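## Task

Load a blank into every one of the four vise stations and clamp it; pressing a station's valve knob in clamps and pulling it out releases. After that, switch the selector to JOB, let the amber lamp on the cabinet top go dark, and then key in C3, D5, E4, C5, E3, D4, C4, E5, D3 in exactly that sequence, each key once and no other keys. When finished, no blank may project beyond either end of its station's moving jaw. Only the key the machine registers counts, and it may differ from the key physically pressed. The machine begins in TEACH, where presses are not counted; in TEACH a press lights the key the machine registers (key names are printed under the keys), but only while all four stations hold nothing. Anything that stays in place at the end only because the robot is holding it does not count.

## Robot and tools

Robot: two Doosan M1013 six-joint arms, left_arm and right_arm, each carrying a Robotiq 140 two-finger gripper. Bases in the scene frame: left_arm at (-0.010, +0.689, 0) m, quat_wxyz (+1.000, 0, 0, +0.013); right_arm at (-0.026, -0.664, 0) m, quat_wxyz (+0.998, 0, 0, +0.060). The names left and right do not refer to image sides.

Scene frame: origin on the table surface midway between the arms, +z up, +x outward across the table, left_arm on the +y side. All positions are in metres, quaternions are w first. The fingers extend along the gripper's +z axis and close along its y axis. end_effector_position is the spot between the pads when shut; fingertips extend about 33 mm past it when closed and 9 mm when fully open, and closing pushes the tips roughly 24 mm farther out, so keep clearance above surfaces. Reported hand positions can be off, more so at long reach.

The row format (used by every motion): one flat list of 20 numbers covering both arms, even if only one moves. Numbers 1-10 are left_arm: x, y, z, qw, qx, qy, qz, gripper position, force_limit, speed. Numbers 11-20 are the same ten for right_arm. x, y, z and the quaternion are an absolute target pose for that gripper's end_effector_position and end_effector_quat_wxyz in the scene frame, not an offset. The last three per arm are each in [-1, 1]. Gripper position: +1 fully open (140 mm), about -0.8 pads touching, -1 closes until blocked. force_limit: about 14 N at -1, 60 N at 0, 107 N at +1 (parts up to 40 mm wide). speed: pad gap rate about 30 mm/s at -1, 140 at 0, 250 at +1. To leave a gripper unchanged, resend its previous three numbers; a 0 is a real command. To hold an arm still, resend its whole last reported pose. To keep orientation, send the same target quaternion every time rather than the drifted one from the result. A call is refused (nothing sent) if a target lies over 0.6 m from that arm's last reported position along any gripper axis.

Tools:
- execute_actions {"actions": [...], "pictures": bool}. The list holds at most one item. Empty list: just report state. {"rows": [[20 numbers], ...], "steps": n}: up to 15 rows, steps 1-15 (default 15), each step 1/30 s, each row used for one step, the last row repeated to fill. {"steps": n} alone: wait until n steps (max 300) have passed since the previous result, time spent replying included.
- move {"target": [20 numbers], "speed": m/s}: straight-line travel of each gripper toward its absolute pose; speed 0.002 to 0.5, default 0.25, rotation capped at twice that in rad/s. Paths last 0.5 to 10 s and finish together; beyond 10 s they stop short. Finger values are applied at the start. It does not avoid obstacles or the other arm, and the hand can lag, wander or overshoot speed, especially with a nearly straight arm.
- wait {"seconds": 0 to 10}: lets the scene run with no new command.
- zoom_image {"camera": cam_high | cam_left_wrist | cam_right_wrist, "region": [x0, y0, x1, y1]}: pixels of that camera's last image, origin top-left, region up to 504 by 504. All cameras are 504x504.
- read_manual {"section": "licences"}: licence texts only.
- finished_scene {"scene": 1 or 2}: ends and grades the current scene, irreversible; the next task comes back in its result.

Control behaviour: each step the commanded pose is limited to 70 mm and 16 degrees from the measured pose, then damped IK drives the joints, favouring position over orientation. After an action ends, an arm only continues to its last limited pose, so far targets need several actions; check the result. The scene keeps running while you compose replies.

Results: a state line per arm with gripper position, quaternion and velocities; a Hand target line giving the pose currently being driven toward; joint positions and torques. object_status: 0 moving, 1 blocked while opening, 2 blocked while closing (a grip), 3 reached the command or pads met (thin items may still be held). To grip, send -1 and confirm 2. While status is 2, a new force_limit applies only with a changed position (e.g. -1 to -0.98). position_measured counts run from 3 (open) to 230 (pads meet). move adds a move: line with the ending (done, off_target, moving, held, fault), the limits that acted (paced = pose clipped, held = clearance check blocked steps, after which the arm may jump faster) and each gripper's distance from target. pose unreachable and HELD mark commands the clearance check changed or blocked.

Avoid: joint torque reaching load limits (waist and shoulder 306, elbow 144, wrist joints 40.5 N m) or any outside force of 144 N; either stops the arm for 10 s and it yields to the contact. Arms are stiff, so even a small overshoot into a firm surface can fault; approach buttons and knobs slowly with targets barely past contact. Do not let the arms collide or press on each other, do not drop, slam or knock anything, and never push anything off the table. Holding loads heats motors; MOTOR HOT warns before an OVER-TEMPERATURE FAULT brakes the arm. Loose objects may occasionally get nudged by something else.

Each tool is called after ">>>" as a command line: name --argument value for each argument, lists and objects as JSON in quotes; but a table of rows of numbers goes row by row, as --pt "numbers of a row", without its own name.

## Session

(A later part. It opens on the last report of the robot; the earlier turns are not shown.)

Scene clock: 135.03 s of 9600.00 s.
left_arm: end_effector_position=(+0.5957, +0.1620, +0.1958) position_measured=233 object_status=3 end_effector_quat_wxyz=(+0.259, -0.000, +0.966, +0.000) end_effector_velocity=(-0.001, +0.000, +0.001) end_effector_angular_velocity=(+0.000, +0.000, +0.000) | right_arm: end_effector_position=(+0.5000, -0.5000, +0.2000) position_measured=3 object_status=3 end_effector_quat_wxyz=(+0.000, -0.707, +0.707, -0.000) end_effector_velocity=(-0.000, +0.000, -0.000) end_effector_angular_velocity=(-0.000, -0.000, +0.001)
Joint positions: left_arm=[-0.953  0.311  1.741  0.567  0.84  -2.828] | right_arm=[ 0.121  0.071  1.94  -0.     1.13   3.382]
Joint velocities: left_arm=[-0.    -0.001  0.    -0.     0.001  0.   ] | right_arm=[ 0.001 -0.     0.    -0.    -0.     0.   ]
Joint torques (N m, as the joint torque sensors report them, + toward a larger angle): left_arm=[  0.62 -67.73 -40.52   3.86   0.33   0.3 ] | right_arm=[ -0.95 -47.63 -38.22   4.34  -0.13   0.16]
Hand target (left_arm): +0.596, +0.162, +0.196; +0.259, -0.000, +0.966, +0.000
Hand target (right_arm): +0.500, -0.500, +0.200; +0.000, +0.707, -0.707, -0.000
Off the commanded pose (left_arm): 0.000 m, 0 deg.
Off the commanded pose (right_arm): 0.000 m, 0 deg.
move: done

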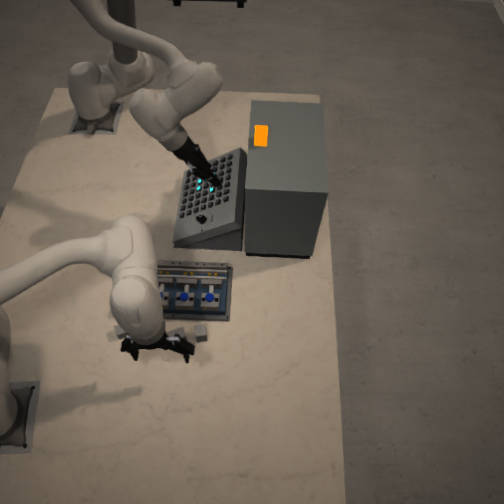

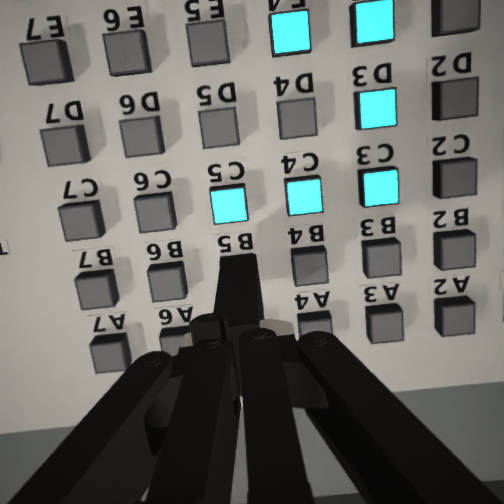

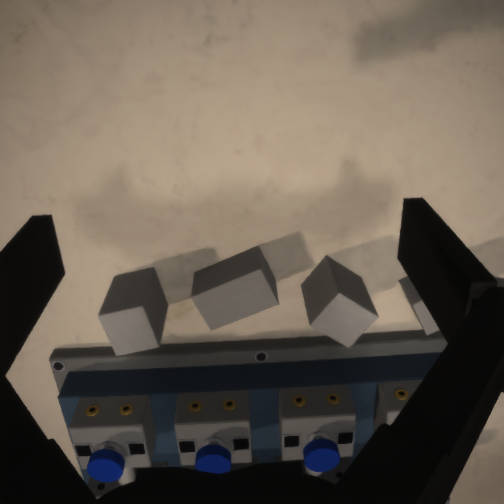

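>>> move --target '[0.5672,0.196,0.1773,0.2588,0,0.9659,0,-1,0,-0.5,0.5,-0.45,0.18,0,0.7071,-0.7071,0,1,0,0]' --speed 0.08

>>> move --target '[0.5721,0.196,0.1688,0.2588,0,0.9659,0,-1,0,-0.5,0.5,-0.45,0.18,0,0.7071,-0.7071,0,1,0,0]' --speed 0.015

>>> move --target '[0.5672,0.196,0.1773,0.2588,0,0.9659,0,-1,0,-0.5,0.5,-0.43,0.17,0,0.7071,-0.7071,0,1,0,0]' --speed 0.05

>>> move --target '[0.5672,0.162,0.1773,0.2588,0,0.9659,0,-1,0,-0.5,0.5,-0.39,0.15,0,0.7071,-0.7071,0,1,0,0]' --speed 0.08

>>> move --target '[0.5720,0.162,0.169,0.2588,0,0.9659,0,-1,0,-0.5,0.5,-0.39,0.15,0,0.7071,-0.7071,0,1,0,0]' --speed 0.015

>>> move --target '[0.5672,0.162,0.1773,0.2588,0,0.9659,0,-1,0,-0.5,0.5,-0.37,0.14,0,0.7071,-0.7071,0,1,0,0]' --speed 0.05

>>> move --target '[0.5387,0.162,0.1588,0.2588,0,0.9659,0,-1,0,-0.5,0.5,-0.37,0.10,0,0.7071,-0.7071,0,1,0,0]' --speed 0.08

>>> move --target '[0.5435,0.162,0.1504,0.2588,0,0.9659,0,-1,0,-0.5,0.5,-0.37,0.10,0,0.7071,-0.7071,0,1,0,0]' --speed 0.015

>>> move --target '[0.52,0.162,0.191,0.2588,0,0.9659,0,-1,0,-0.5,0.5,-0.37,0.10,0,0.7071,-0.7071,0,1,0,0]' --speed 0.08

>>> move --target '[0.52,0.04,0.191,0.283,0,0.959,0,0,0,0,0.5,-0.37,0.10,0,0.7071,-0.7071,0,1,0,0]' --speed 0.15

Scene clock: 154.37 s of 9600.00 s.
left_arm: end_effector_position=(+0.5672, +0.1960, +0.1773) position_measured=233 object_status=3 end_effector_quat_wxyz=(+0.259, +0.000, +0.966, -0.000) end_effector_velocity=(-0.000, -0.001, +0.001) end_effector_angular_velocity=(-0.001, -0.002, -0.002) | right_arm: end_effector_position=(+0.5001, -0.4500, +0.1800) position_measured=3 object_status=3 end_effector_quat_wxyz=(+0.000, -0.707, +0.707, +0.000) end_effector_velocity=(-0.000, +0.001, -0.000) end_effector_angular_velocity=(-0.001, -0.000, +0.002)
Joint positions: left_arm=[-0.957  0.262  1.846  0.596  0.795 -2.873] | right_arm=[0.207 0.113 1.934 0.    1.095 3.468]
Joint velocities: left_arm=[-0.001 -0.001 -0.001  0.001 -0.001 -0.   ] | right_arm=[ 0.003  0.    -0.    -0.001 -0.     0.001]
Joint torques (N m, as the joint torque sensors report them, + toward a larger angle): left_arm=[  0.6  -63.07 -39.35   3.67   0.06   0.28] | right_arm=[ -2.16 -50.56 -37.31   4.26  -0.05   0.3 ]
Hand target (left_arm): +0.567, +0.196, +0.177; +0.259, +0.000, +0.966, -0.000
Hand target (right_arm): +0.500, -0.450, +0.180; -0.000, +0.707, -0.707, +0.000
Off the commanded pose (left_arm): 0.000 m, 0 deg.
Off the commanded pose (right_arm): 0.000 m, 0 deg.
After step 90, 15.33 s passed at rest.
move: done

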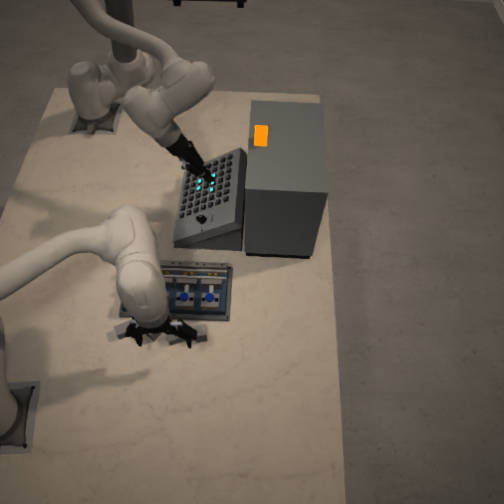

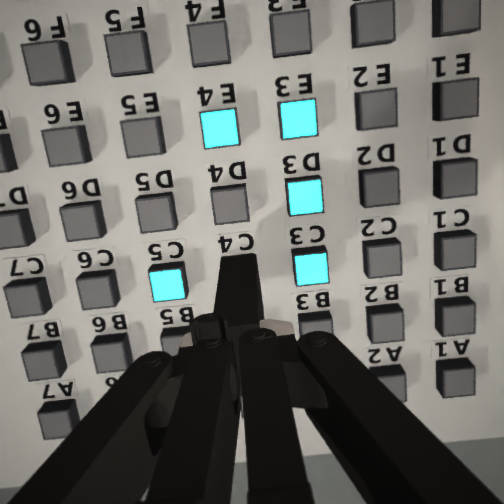

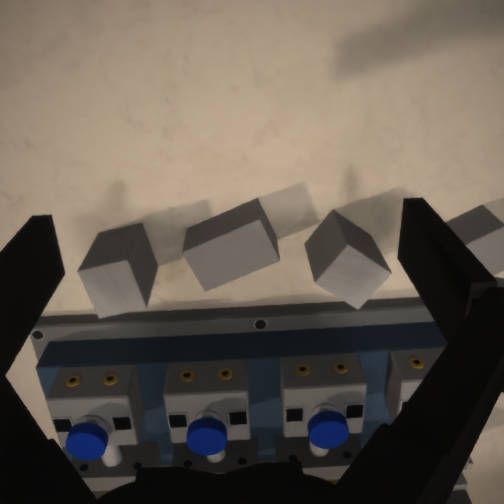

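Scene clock: 155.23 s of 9600.00 s.
left_arm: end_effector_position=(+0.5721, +0.1960, +0.1689) position_measured=233 object_status=3 end_effector_quat_wxyz=(+0.259, +0.000, +0.966, -0.000) end_effector_velocity=(+0.001, +0.001, -0.001) end_effector_angular_velocity=(+0.001, -0.000, +0.000) | right_arm: end_effector_position=(+0.5000, -0.4500, +0.1800) position_measured=3 object_status=3 end_effector_quat_wxyz=(+0.000, -0.707, +0.707, -0.000) end_effector_velocity=(-0.000, +0.000, -0.000) end_effector_angular_velocity=(+0.000, -0.000, +0.001)
Joint positions: left_arm=[-0.951  0.274  1.848  0.602  0.781 -2.878] | right_arm=[0.207 0.113 1.934 0.    1.095 3.468]
Joint velocities: left_arm=[ 0.001  0.001  0.001  0.001 -0.    -0.   ] | right_arm=[ 0. -0.  0. -0. -0. -0.]
Joint torques (N m, as the joint torque sensors report them, + toward a larger angle): left_arm=[  4.06 -54.84 -36.17   3.61  -0.39   0.19] | right_arm=[ -1.19 -50.6  -36.75   4.1   -0.15   0.28]
Hand target (left_arm): +0.572, +0.196, +0.169; +0.259, +0.000, +0.966, -0.000
Hand target (right_arm): +0.500, -0.450, +0.180; -0.000, +0.707, -0.707, +0.000
Off the commanded pose (left_arm): 0.000 m, 0 deg.
Off the commanded pose (right_arm): 0.000 m, 0 deg.
move: done

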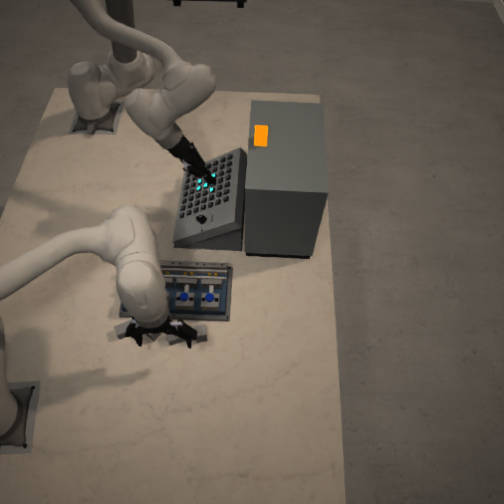

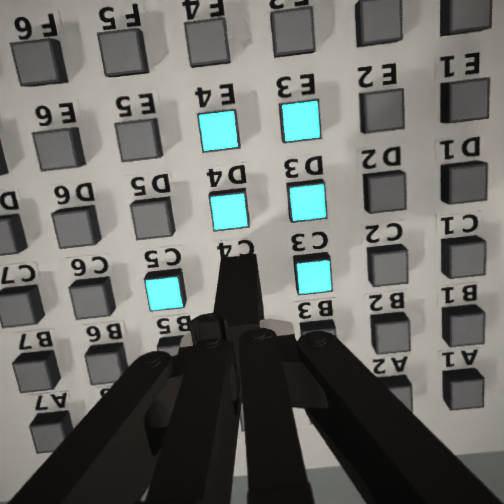

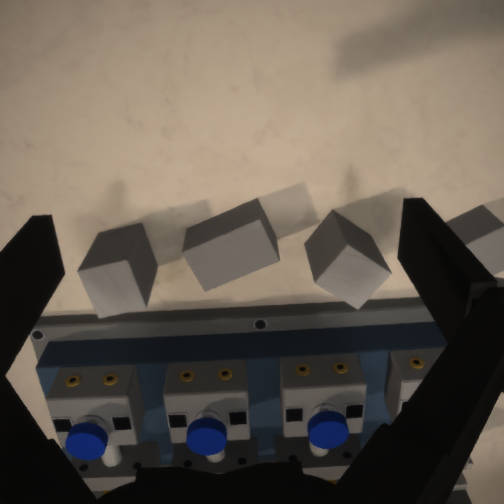

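Scene clock: 155.97 s of 9600.00 s.
left_arm: end_effector_position=(+0.5672, +0.1960, +0.1773) position_measured=233 object_status=3 end_effector_quat_wxyz=(+0.259, -0.000, +0.966, +0.000) end_effector_velocity=(+0.000, -0.000, -0.000) end_effector_angular_velocity=(+0.000, -0.000, -0.000) | right_arm: end_effector_position=(+0.5001, -0.4300, +0.1700) position_measured=3 object_status=3 end_effector_quat_wxyz=(+0.000, -0.707, +0.707, +0.000) end_effector_velocity=(-0.000, +0.000, -0.000) end_effector_angular_velocity=(-0.000, +0.001, -0.001)
Joint positions: left_arm=[-0.957  0.262  1.846  0.596  0.795 -2.874] | right_arm=[0.24  0.133 1.931 0.    1.078 3.501]
Joint velocities: left_arm=[ 0.     0.    -0.     0.001 -0.     0.   ] | right_arm=[ 0.     0.001  0.     0.    -0.     0.001]
Joint torques (N m, as the joint torque sensors report them, + toward a larger angle): left_arm=[  1.14 -62.16 -39.38   3.66   0.3    0.22] | right_arm=[ -0.58 -53.66 -36.85   4.22  -0.17   0.38]
Hand target (left_arm): +0.567, +0.196, +0.177; +0.259, -0.000, +0.966, +0.000
Hand target (right_arm): +0.500, -0.430, +0.170; -0.000, +0.707, -0.707, +0.000
Off the commanded pose (left_arm): 0.000 m, 0 deg.
Off the commanded pose (right_arm): 0.000 m, 0 deg.
move: done

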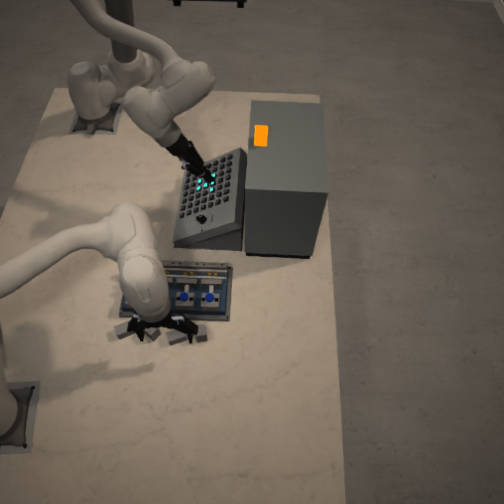

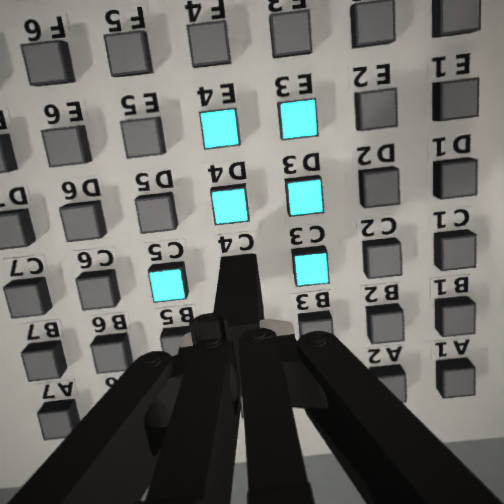

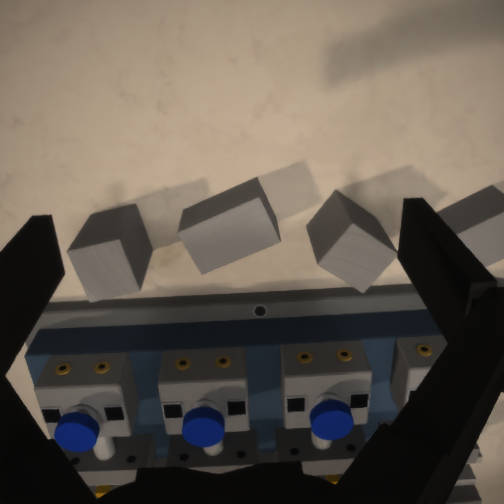

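Scene clock: 156.83 s of 9600.00 s.
left_arm: end_effector_position=(+0.5671, +0.1620, +0.1773) position_measured=233 object_status=3 end_effector_quat_wxyz=(+0.259, -0.000, +0.966, -0.000) end_effector_velocity=(+0.000, +0.000, -0.000) end_effector_angular_velocity=(+0.001, +0.001, +0.001) | right_arm: end_effector_position=(+0.5001, -0.3900, +0.1500) position_measured=3 object_status=3 end_effector_quat_wxyz=(+0.000, -0.707, +0.707, +0.000) end_effector_velocity=(+0.000, -0.001, -0.000) end_effector_angular_velocity=(-0.001, -0.000, -0.001)
Joint positions: left_arm=[-0.987  0.3    1.794  0.594  0.821 -2.893] | right_arm=[0.303 0.176 1.92  0.    1.045 3.564]
Joint velocities: left_arm=[ 0.     0.001 -0.001 -0.001  0.001 -0.   ] | right_arm=[-0.001 -0.     0.    -0.001 -0.     0.001]
Joint torques (N m, as the joint torque sensors report them, + toward a larger angle): left_arm=[  1.03 -66.08 -39.12   3.62   0.24   0.19] | right_arm=[ -0.76 -56.03 -36.28   4.03   0.     0.1 ]
Hand target (left_arm): +0.567, +0.162, +0.177; +0.259, -0.000, +0.966, -0.000
Hand target (right_arm): +0.500, -0.390, +0.150; -0.000, +0.707, -0.707, -0.000
Off the commanded pose (left_arm): 0.000 m, 0 deg.
Off the commanded pose (right_arm): 0.000 m, 0 deg.
move: done

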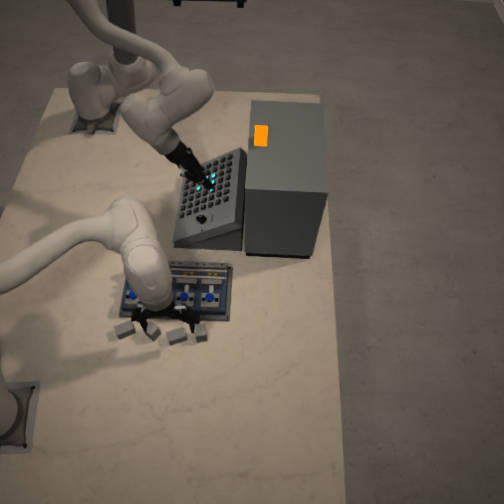

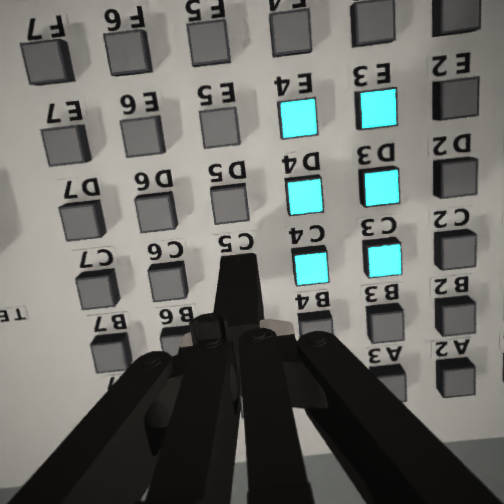

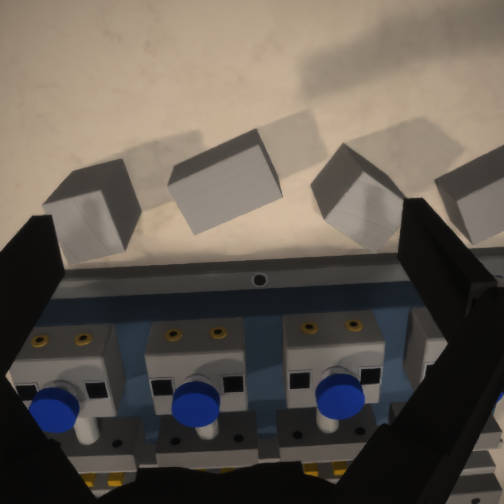

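Scene clock: 157.70 s of 9600.00 s.
left_arm: end_effector_position=(+0.5720, +0.1620, +0.1691) position_measured=233 object_status=3 end_effector_quat_wxyz=(+0.259, -0.000, +0.966, -0.000) end_effector_velocity=(+0.000, +0.000, -0.002) end_effector_angular_velocity=(+0.002, +0.001, -0.000) | right_arm: end_effector_position=(+0.5000, -0.3900, +0.1500) position_measured=3 object_status=3 end_effector_quat_wxyz=(+0.000, -0.707, +0.707, -0.000) end_effector_velocity=(-0.001, +0.000, -0.000) end_effector_angular_velocity=(-0.000, +0.001, +0.000)
Joint positions: left_arm=[-0.981  0.311  1.796  0.6    0.808 -2.897] | right_arm=[ 0.303  0.176  1.921 -0.     1.045  3.564]
Joint velocities: left_arm=[ 0.001  0.003  0.001  0.002 -0.001 -0.001] | right_arm=[ 0.    -0.     0.001  0.     0.     0.   ]
Joint torques (N m, as the joint torque sensors report them, + toward a larger angle): left_arm=[  4.42 -56.87 -35.95   3.91  -0.48   0.2 ] | right_arm=[ -1.52 -57.38 -36.43   4.14  -0.18   0.26]
Hand target (left_arm): +0.572, +0.162, +0.169; +0.259, +0.000, +0.966, -0.000
Hand target (right_arm): +0.500, -0.390, +0.150; -0.000, +0.707, -0.707, -0.000
Off the commanded pose (left_arm): 0.000 m, 0 deg.
Off the commanded pose (right_arm): 0.000 m, 0 deg.
move: done

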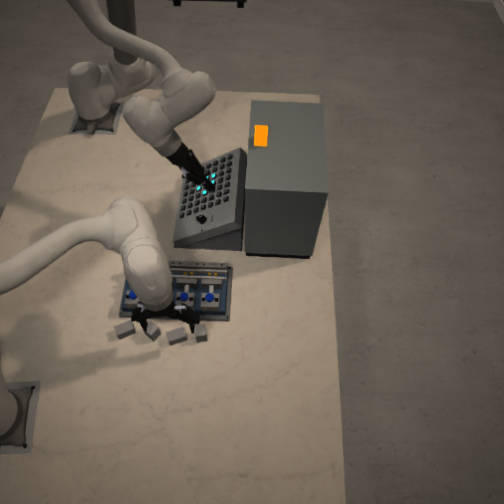

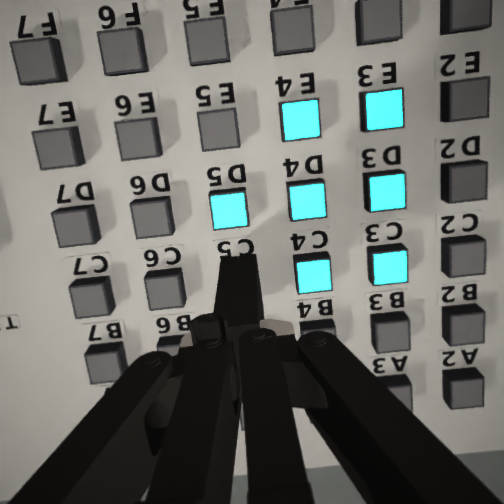

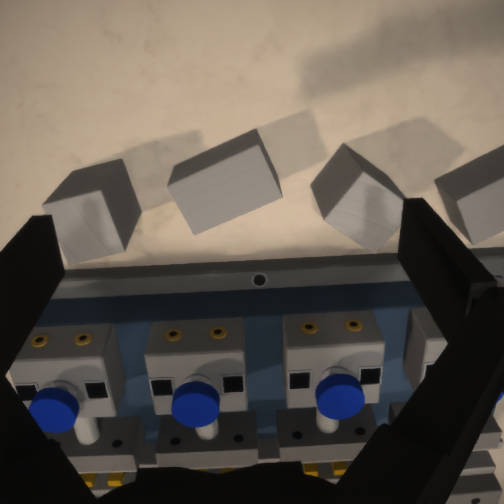

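Scene clock: 158.43 s of 9600.00 s.
left_arm: end_effector_position=(+0.5672, +0.1620, +0.1773) position_measured=233 object_status=3 end_effector_quat_wxyz=(+0.259, -0.000, +0.966, +0.000) end_effector_velocity=(+0.001, +0.001, +0.001) end_effector_angular_velocity=(+0.000, -0.001, +0.002) | right_arm: end_effector_position=(+0.5001, -0.3700, +0.1400) position_measured=3 object_status=3 end_effector_quat_wxyz=(+0.000, -0.707, +0.707, +0.000) end_effector_velocity=(-0.001, +0.000, -0.001) end_effector_angular_velocity=(-0.001, +0.001, +0.001)
Joint positions: left_arm=[-0.987  0.3    1.794  0.594  0.821 -2.893] | right_arm=[0.334 0.199 1.913 0.    1.03  3.595]
Joint velocities: left_arm=[ 0.001 -0.002  0.     0.001  0.002 -0.   ] | right_arm=[ 0.001  0.     0.001 -0.    -0.     0.   ]
Joint torques (N m, as the joint torque sensors report them, + toward a larger angle): left_arm=[  0.16 -66.46 -39.33   3.66   0.23   0.21] | right_arm=[ -1.29 -59.22 -35.23   4.09  -0.18   0.35]
Hand target (left_arm): +0.567, +0.162, +0.177; +0.259, -0.000, +0.966, +0.000
Hand target (right_arm): +0.500, -0.370, +0.140; -0.000, +0.707, -0.707, -0.000
Off the commanded pose (left_arm): 0.000 m, 0 deg.
Off the commanded pose (right_arm): 0.000 m, 0 deg.
move: done

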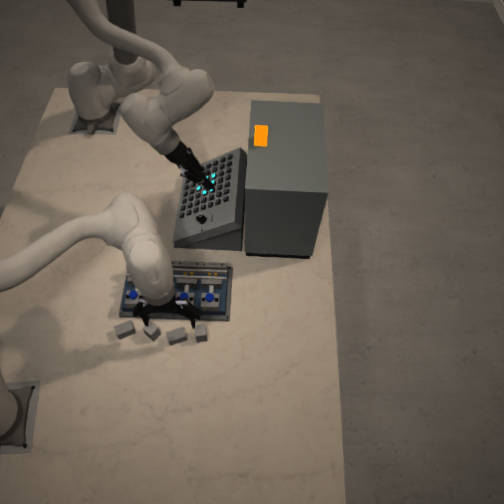

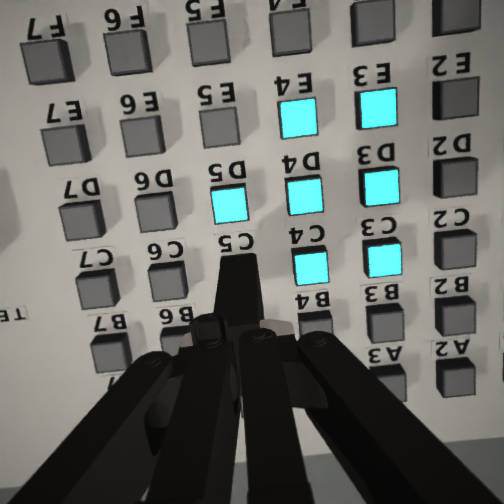

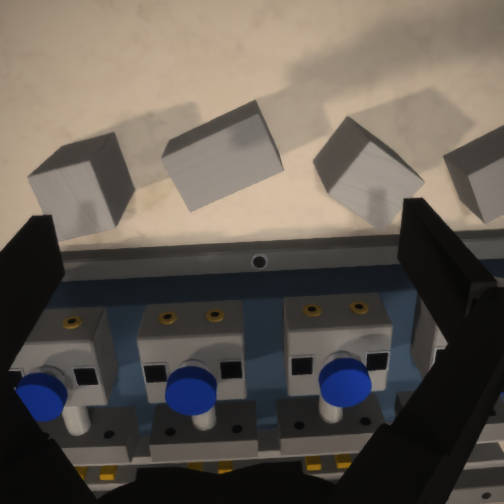

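Scene clock: 159.23 s of 9600.00 s.
left_arm: end_effector_position=(+0.5387, +0.1620, +0.1588) position_measured=233 object_status=3 end_effector_quat_wxyz=(+0.259, +0.000, +0.966, -0.000) end_effector_velocity=(-0.001, +0.000, -0.000) end_effector_angular_velocity=(-0.001, +0.001, +0.001) | right_arm: end_effector_position=(+0.5000, -0.3700, +0.1000) position_measured=3 object_status=3 end_effector_quat_wxyz=(+0.000, -0.707, +0.707, +0.000) end_effector_velocity=(-0.000, +0.001, -0.001) end_effector_angular_velocity=(-0.000, +0.000, +0.002)
Joint positions: left_arm=[-1.023  0.292  1.845  0.622  0.804 -2.961] | right_arm=[0.334 0.236 1.95  0.    0.955 3.595]
Joint velocities: left_arm=[-0.    -0.001  0.001 -0.001 -0.001 -0.001] | right_arm=[ 0.002  0.001  0.    -0.    -0.001 -0.   ]
Joint torques (N m, as the joint torque sensors report them, + toward a larger angle): left_arm=[  0.8  -64.21 -38.45   3.5    0.31   0.24] | right_arm=[ -1.63 -60.51 -34.4    4.04  -0.32   0.16]
Hand target (left_arm): +0.539, +0.162, +0.159; +0.259, +0.000, +0.966, -0.000
Hand target (right_arm): +0.500, -0.370, +0.100; -0.000, +0.707, -0.707, -0.000
Off the commanded pose (left_arm): 0.000 m, 0 deg.
Off the commanded pose (right_arm): 0.000 m, 0 deg.
move: done

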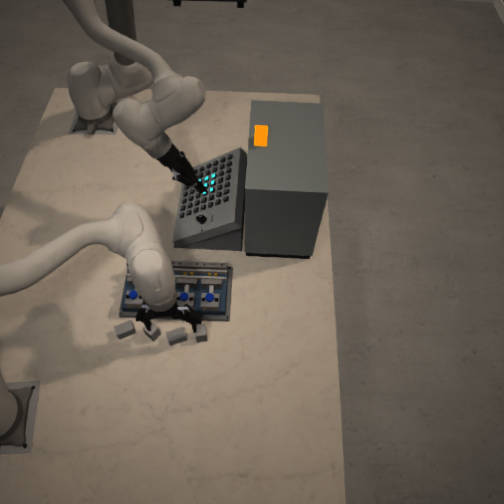

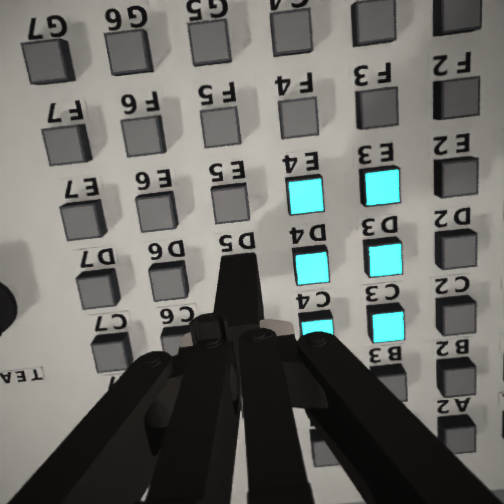

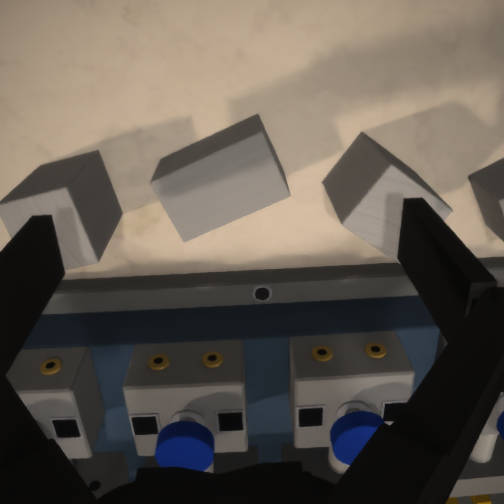

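Scene clock: 160.10 s of 9600.00 s.
left_arm: end_effector_position=(+0.5435, +0.1620, +0.1505) position_measured=233 object_status=3 end_effector_quat_wxyz=(+0.259, -0.000, +0.966, -0.000) end_effector_velocity=(+0.000, +0.000, +0.001) end_effector_angular_velocity=(-0.001, -0.002, -0.000) | right_arm: end_effector_position=(+0.5000, -0.3700, +0.1000) position_measured=3 object_status=3 end_effector_quat_wxyz=(-0.000, -0.707, +0.707, +0.000) end_effector_velocity=(+0.001, -0.000, +0.000) end_effector_angular_velocity=(+0.000, -0.000, -0.001)
Joint positions: left_arm=[-1.017  0.303  1.846  0.629  0.791 -2.966] | right_arm=[0.334 0.236 1.95  0.    0.955 3.595]
Joint velocities: left_arm=[ 0.    -0.002  0.     0.001 -0.    -0.   ] | right_arm=[-0.001  0.    -0.001  0.     0.     0.   ]
Joint torques (N m, as the joint torque sensors report them, + toward a larger angle): left_arm=[  4.38 -55.86 -35.3    3.68  -0.12   0.04] | right_arm=[ -0.44 -60.86 -34.25   3.94  -0.08   0.28]
Hand target (left_arm): +0.543, +0.162, +0.150; +0.259, +0.000, +0.966, -0.000
Hand target (right_arm): +0.500, -0.370, +0.100; +0.000, +0.707, -0.707, -0.000
Off the commanded pose (left_arm): 0.000 m, 0 deg.
Off the commanded pose (right_arm): 0.000 m, 0 deg.
move: done

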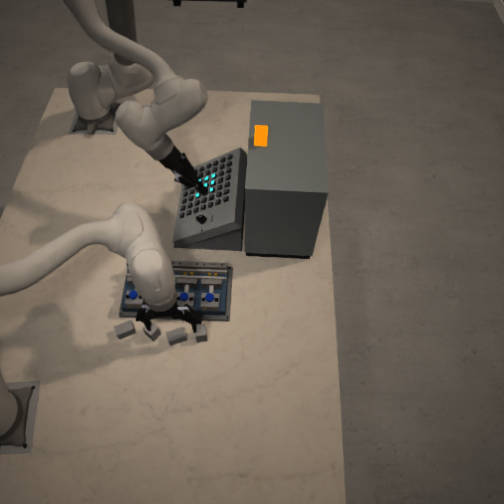

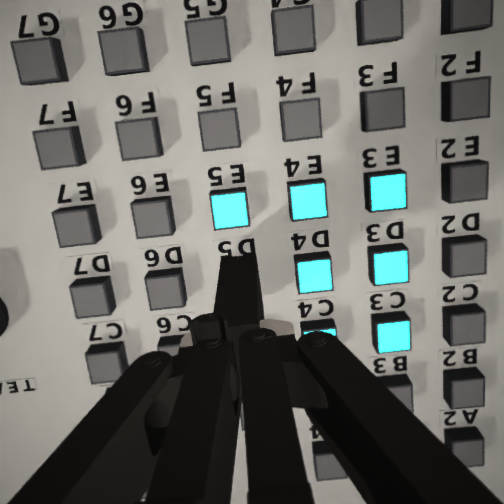

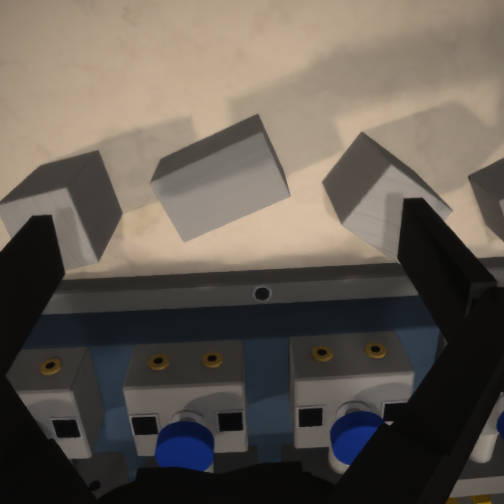

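Scene clock: 161.00 s of 9600.00 s.
left_arm: end_effector_position=(+0.5200, +0.1620, +0.1910) position_measured=233 object_status=3 end_effector_quat_wxyz=(+0.259, -0.000, +0.966, +0.000) end_effector_velocity=(+0.000, -0.001, +0.001) end_effector_angular_velocity=(-0.002, -0.000, -0.001) | right_arm: end_effector_position=(+0.5000, -0.3700, +0.1000) position_measured=3 object_status=3 end_effector_quat_wxyz=(-0.000, -0.707, +0.707, +0.000) end_effector_velocity=(+0.000, -0.001, +0.000) end_effector_angular_velocity=(+0.000, +0.000, -0.001)
Joint positions: left_arm=[-1.048  0.248  1.836  0.598  0.859 -2.944] | right_arm=[0.334 0.236 1.95  0.    0.955 3.595]
Joint velocities: left_arm=[-0.     0.    -0.001 -0.001 -0.001  0.   ] | right_arm=[-0.001  0.    -0.     0.     0.    -0.   ]
Joint torques (N m, as the joint torque sensors report them, + toward a larger angle): left_arm=[  0.98 -60.52 -40.01   3.72   0.25   0.12] | right_arm=[ -2.45 -60.68 -34.09   3.98   0.03   0.16]
Hand target (left_arm): +0.520, +0.162, +0.191; +0.259, -0.000, +0.966, +0.000
Hand target (right_arm): +0.500, -0.370, +0.100; +0.000, +0.707, -0.707, +0.000
Off the commanded pose (left_arm): 0.000 m, 0 deg.
Off the commanded pose (right_arm): 0.000 m, 0 deg.
move: done

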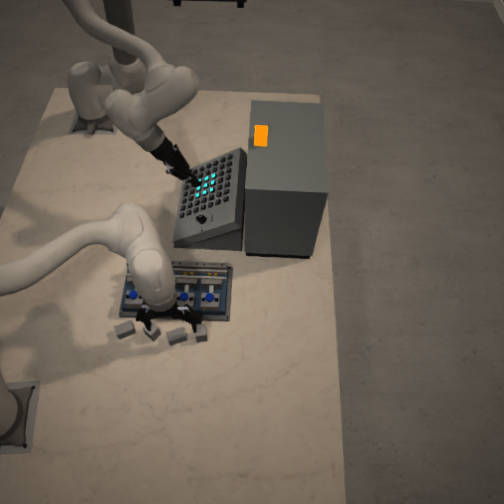

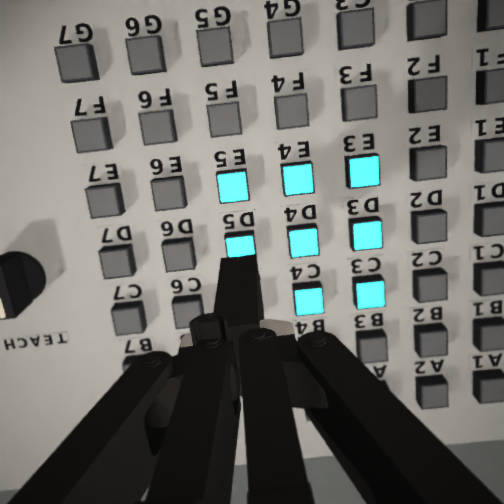

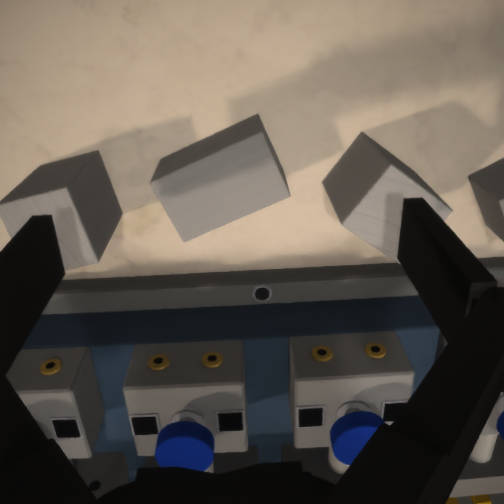

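Scene clock: 162.17 s of 9600.00 s.
left_arm: end_effector_position=(+0.5198, +0.0400, +0.1909) position_measured=129 object_status=3 end_effector_quat_wxyz=(+0.283, -0.000, +0.959, -0.000) end_effector_velocity=(-0.001, -0.001, +0.001) end_effector_angular_velocity=(-0.001, -0.000, -0.001) | right_arm: end_effector_position=(+0.5000, -0.3700, +0.1000) position_measured=3 object_status=3 end_effector_quat_wxyz=(-0.000, -0.707, +0.707, -0.000) end_effector_velocity=(-0.000, +0.002, +0.000) end_effector_angular_velocity=(+0.001, -0.001, +0.002)
Joint positions: left_arm=[-1.151  0.395  1.649  0.653  0.938 -3.048] | right_arm=[ 0.334  0.236  1.95  -0.     0.955  3.595]
Joint velocities: left_arm=[-0.002  0.    -0.001 -0.001  0.     0.   ] | right_arm=[ 0.002 -0.    -0.001 -0.    -0.     0.   ]
Joint torques (N m, as the joint torque sensors report them, + toward a larger angle): left_arm=[  1.5  -76.85 -40.66   3.72   0.45   0.19] | right_arm=[ -0.31 -59.63 -34.12   4.03  -0.31   0.32]
Hand target (left_arm): +0.520, +0.040, +0.191; +0.283, -0.000, +0.959, +0.000
Hand target (right_arm): +0.500, -0.370, +0.100; +0.000, +0.707, -0.707, +0.000
Off the commanded pose (left_arm): 0.000 m, 0 deg.
Off the commanded pose (right_arm): 0.000 m, 0 deg.
move: done

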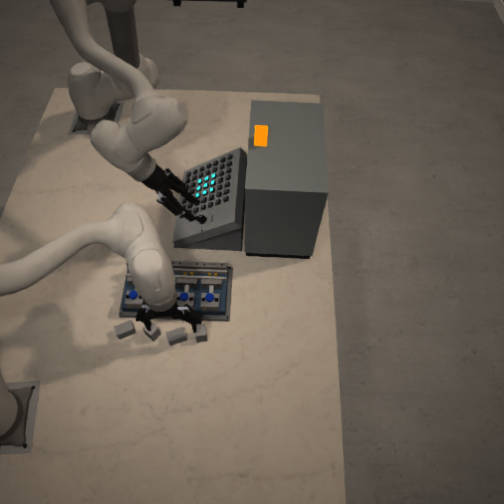

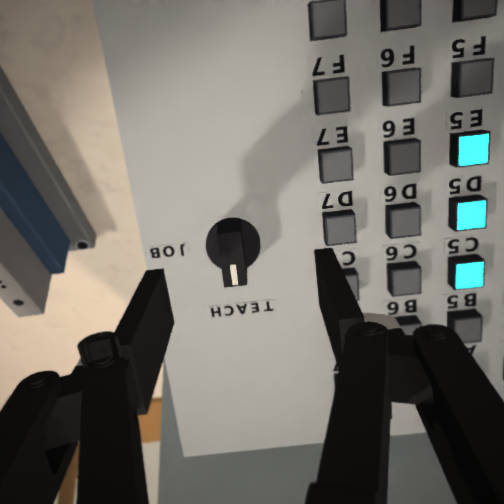

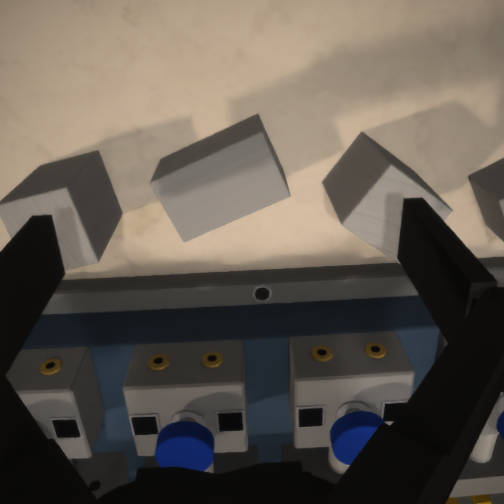

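>>> move --target '[0.45,0.3,0.3,0.283,0,0.959,0,0,0,0,0.5,-0.3,0.17,0,0.7071,-0.7071,0,1,0,0]'

>>> move --target '[0.45,0.3,0.3,0.283,0,0.959,0,0,0,0,0.5,-0.15,0.15,0,0.7071,-0.7071,0,1,0,0]'

>>> move --target '[0.45,0.3,0.3,0.283,0,0.959,0,0,0,0,0.5,-0.15,0.11,0,0.7071,-0.7071,0,1,0,0]' --speed 0.08

Scene clock: 176.93 s of 9600.00 s.
left_arm: end_effector_position=(+0.4505, +0.3001, +0.3003) position_measured=129 object_status=3 end_effector_quat_wxyz=(+0.283, -0.000, +0.959, +0.000) end_effector_velocity=(+0.000, +0.001, +0.001) end_effector_angular_velocity=(+0.000, -0.002, -0.000) | right_arm: end_effector_position=(+0.5001, -0.3001, +0.1700) position_measured=3 object_status=3 end_effector_quat_wxyz=(+0.000, -0.707, +0.707, -0.000) end_effector_velocity=(+0.000, +0.000, +0.000) end_effector_angular_velocity=(+0.000, -0.000, -0.000)
Joint positions: left_arm=[-1.046 -0.076  1.996  0.589  0.983 -2.864] | right_arm=[ 0.433  0.229  1.813 -0.     1.099  3.694]
Joint velocities: left_arm=[ 0.001 -0.002  0.001  0.001  0.     0.001] | right_arm=[-0.     0.    -0.001  0.    -0.     0.   ]
Joint torques (N m, as the joint torque sensors report them, + toward a larger angle): left_arm=[  0.43 -31.17 -42.06   4.2    0.12   0.25] | right_arm=[ -2.14 -62.35 -37.66   4.14  -0.2    0.32]
Hand target (left_arm): +0.450, +0.300, +0.300; +0.283, -0.000, +0.959, +0.000
Hand target (right_arm): +0.500, -0.300, +0.170; -0.000, +0.707, -0.707, +0.000
Off the commanded pose (left_arm): 0.001 m, 0 deg.
Off the commanded pose (right_arm): 0.000 m, 0 deg.
After step 90, 10.20 s passed at rest.
move: done

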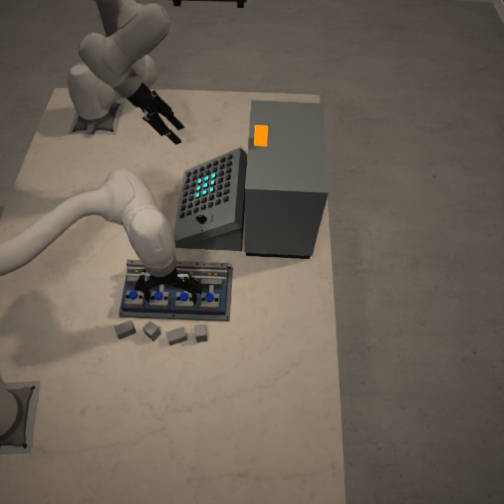

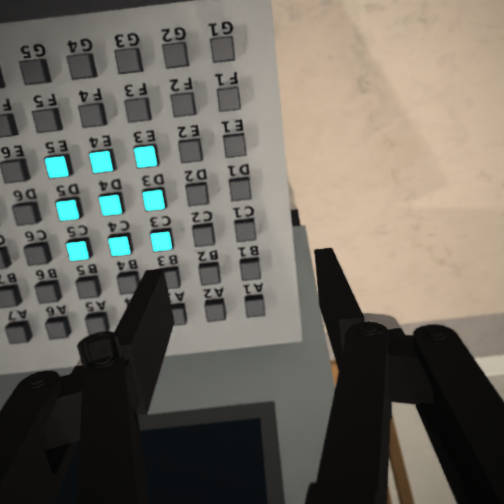

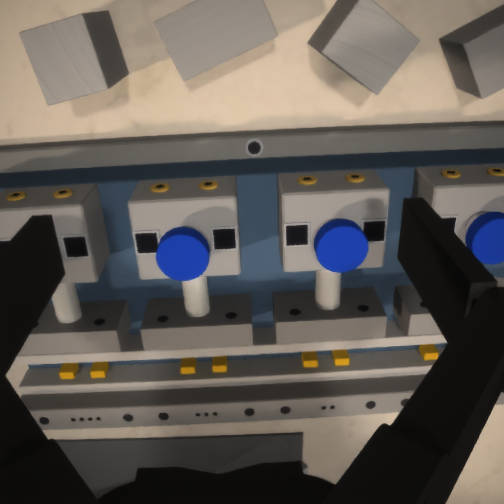

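Scene clock: 177.97 s of 9600.00 s.
left_arm: end_effector_position=(+0.4500, +0.3000, +0.3000) position_measured=129 object_status=3 end_effector_quat_wxyz=(+0.283, +0.000, +0.959, -0.000) end_effector_velocity=(-0.000, +0.001, -0.001) end_effector_angular_velocity=(+0.003, +0.001, +0.001) | right_arm: end_effector_position=(+0.5003, -0.1500, +0.1501) position_measured=3 object_status=3 end_effector_quat_wxyz=(+0.000, -0.707, +0.707, -0.000) end_effector_velocity=(-0.000, +0.000, -0.000) end_effector_angular_velocity=(-0.000, +0.001, -0.001)
Joint positions: left_arm=[-1.047 -0.077  1.997  0.59   0.983 -2.865] | right_arm=[ 0.608  0.384  1.64  -0.     1.117  3.869]
Joint velocities: left_arm=[ 0.    -0.     0.001  0.001  0.002 -0.   ] | right_arm=[ 0.     0.001 -0.     0.     0.     0.001]
Joint torques (N m, as the joint torque sensors report them, + toward a larger angle): left_arm=[  0.66 -31.7  -42.47   4.18   0.18   0.18] | right_arm=[ -1.77 -77.94 -37.65   4.35  -0.22   0.23]
Hand target (left_arm): +0.450, +0.300, +0.300; +0.283, +0.000, +0.959, -0.000
Hand target (right_arm): +0.500, -0.150, +0.150; -0.000, +0.707, -0.707, +0.000
Off the commanded pose (left_arm): 0.000 m, 0 deg.
Off the commanded pose (right_arm): 0.000 m, 0 deg.
move: done

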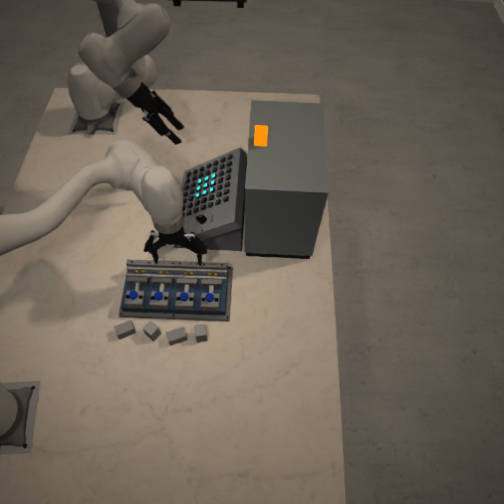

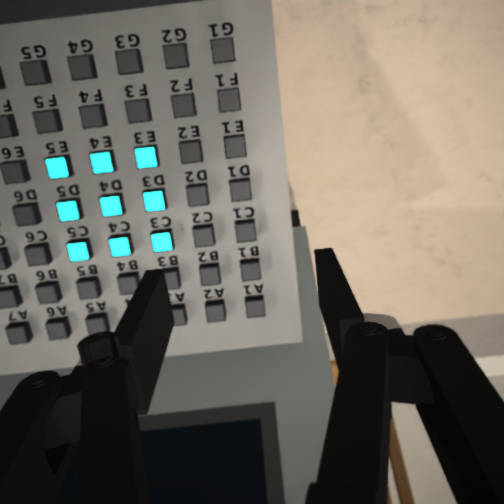

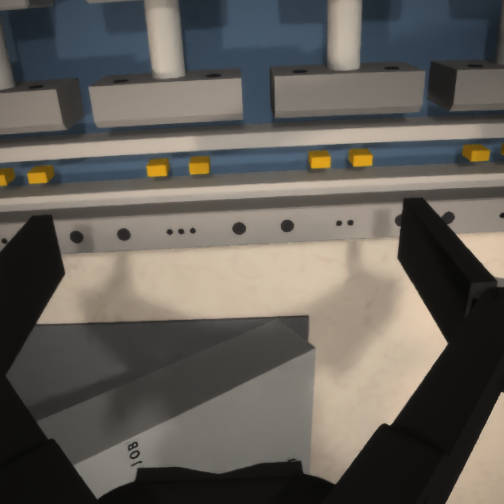

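Scene clock: 178.77 s of 9600.00 s.
left_arm: end_effector_position=(+0.4500, +0.3000, +0.3000) position_measured=129 object_status=3 end_effector_quat_wxyz=(+0.283, +0.000, +0.959, -0.000) end_effector_velocity=(+0.000, +0.000, -0.000) end_effector_angular_velocity=(-0.001, +0.001, +0.001) | right_arm: end_effector_position=(+0.5000, -0.1500, +0.1100) position_measured=3 object_status=3 end_effector_quat_wxyz=(+0.000, -0.707, +0.707, -0.000) end_effector_velocity=(+0.002, -0.001, -0.000) end_effector_angular_velocity=(+0.000, -0.000, -0.003)
Joint positions: left_arm=[-1.047 -0.077  1.997  0.59   0.983 -2.865] | right_arm=[ 0.608  0.414  1.676 -0.     1.051  3.869]
Joint velocities: left_arm=[ 0.001  0.    -0.    -0.002 -0.     0.   ] | right_arm=[-0.003  0.    -0.     0.    -0.001  0.   ]
Joint torques (N m, as the joint torque sensors report them, + toward a larger angle): left_arm=[  0.75 -32.19 -42.19   4.11   0.23   0.18] | right_arm=[ -1.44 -79.8  -36.3    4.27  -0.23   0.32]
Hand target (left_arm): +0.450, +0.300, +0.300; +0.283, +0.000, +0.959, -0.000
Hand target (right_arm): +0.500, -0.150, +0.110; -0.000, +0.707, -0.707, -0.000
Off the commanded pose (left_arm): 0.000 m, 0 deg.
Off the commanded pose (right_arm): 0.000 m, 0 deg.
move: done

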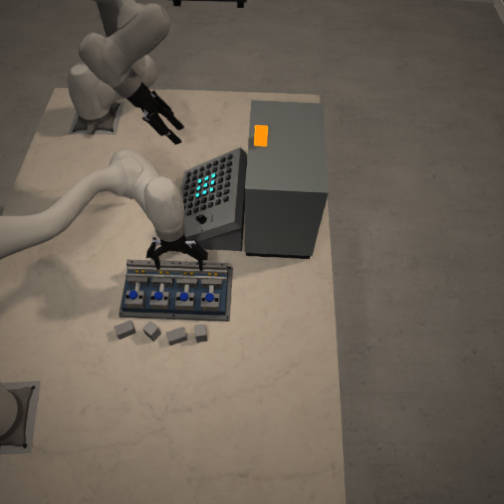

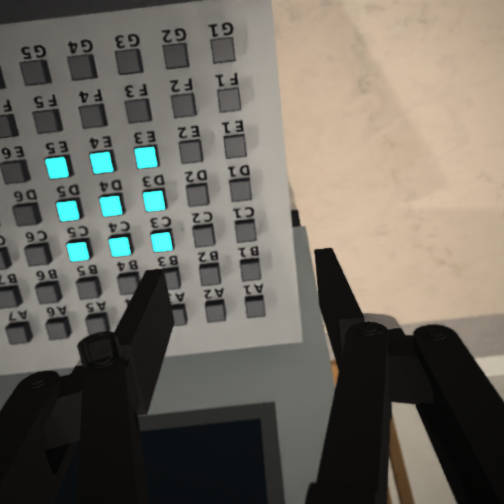

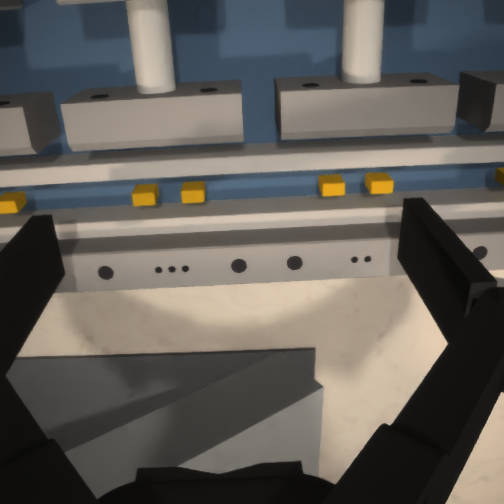

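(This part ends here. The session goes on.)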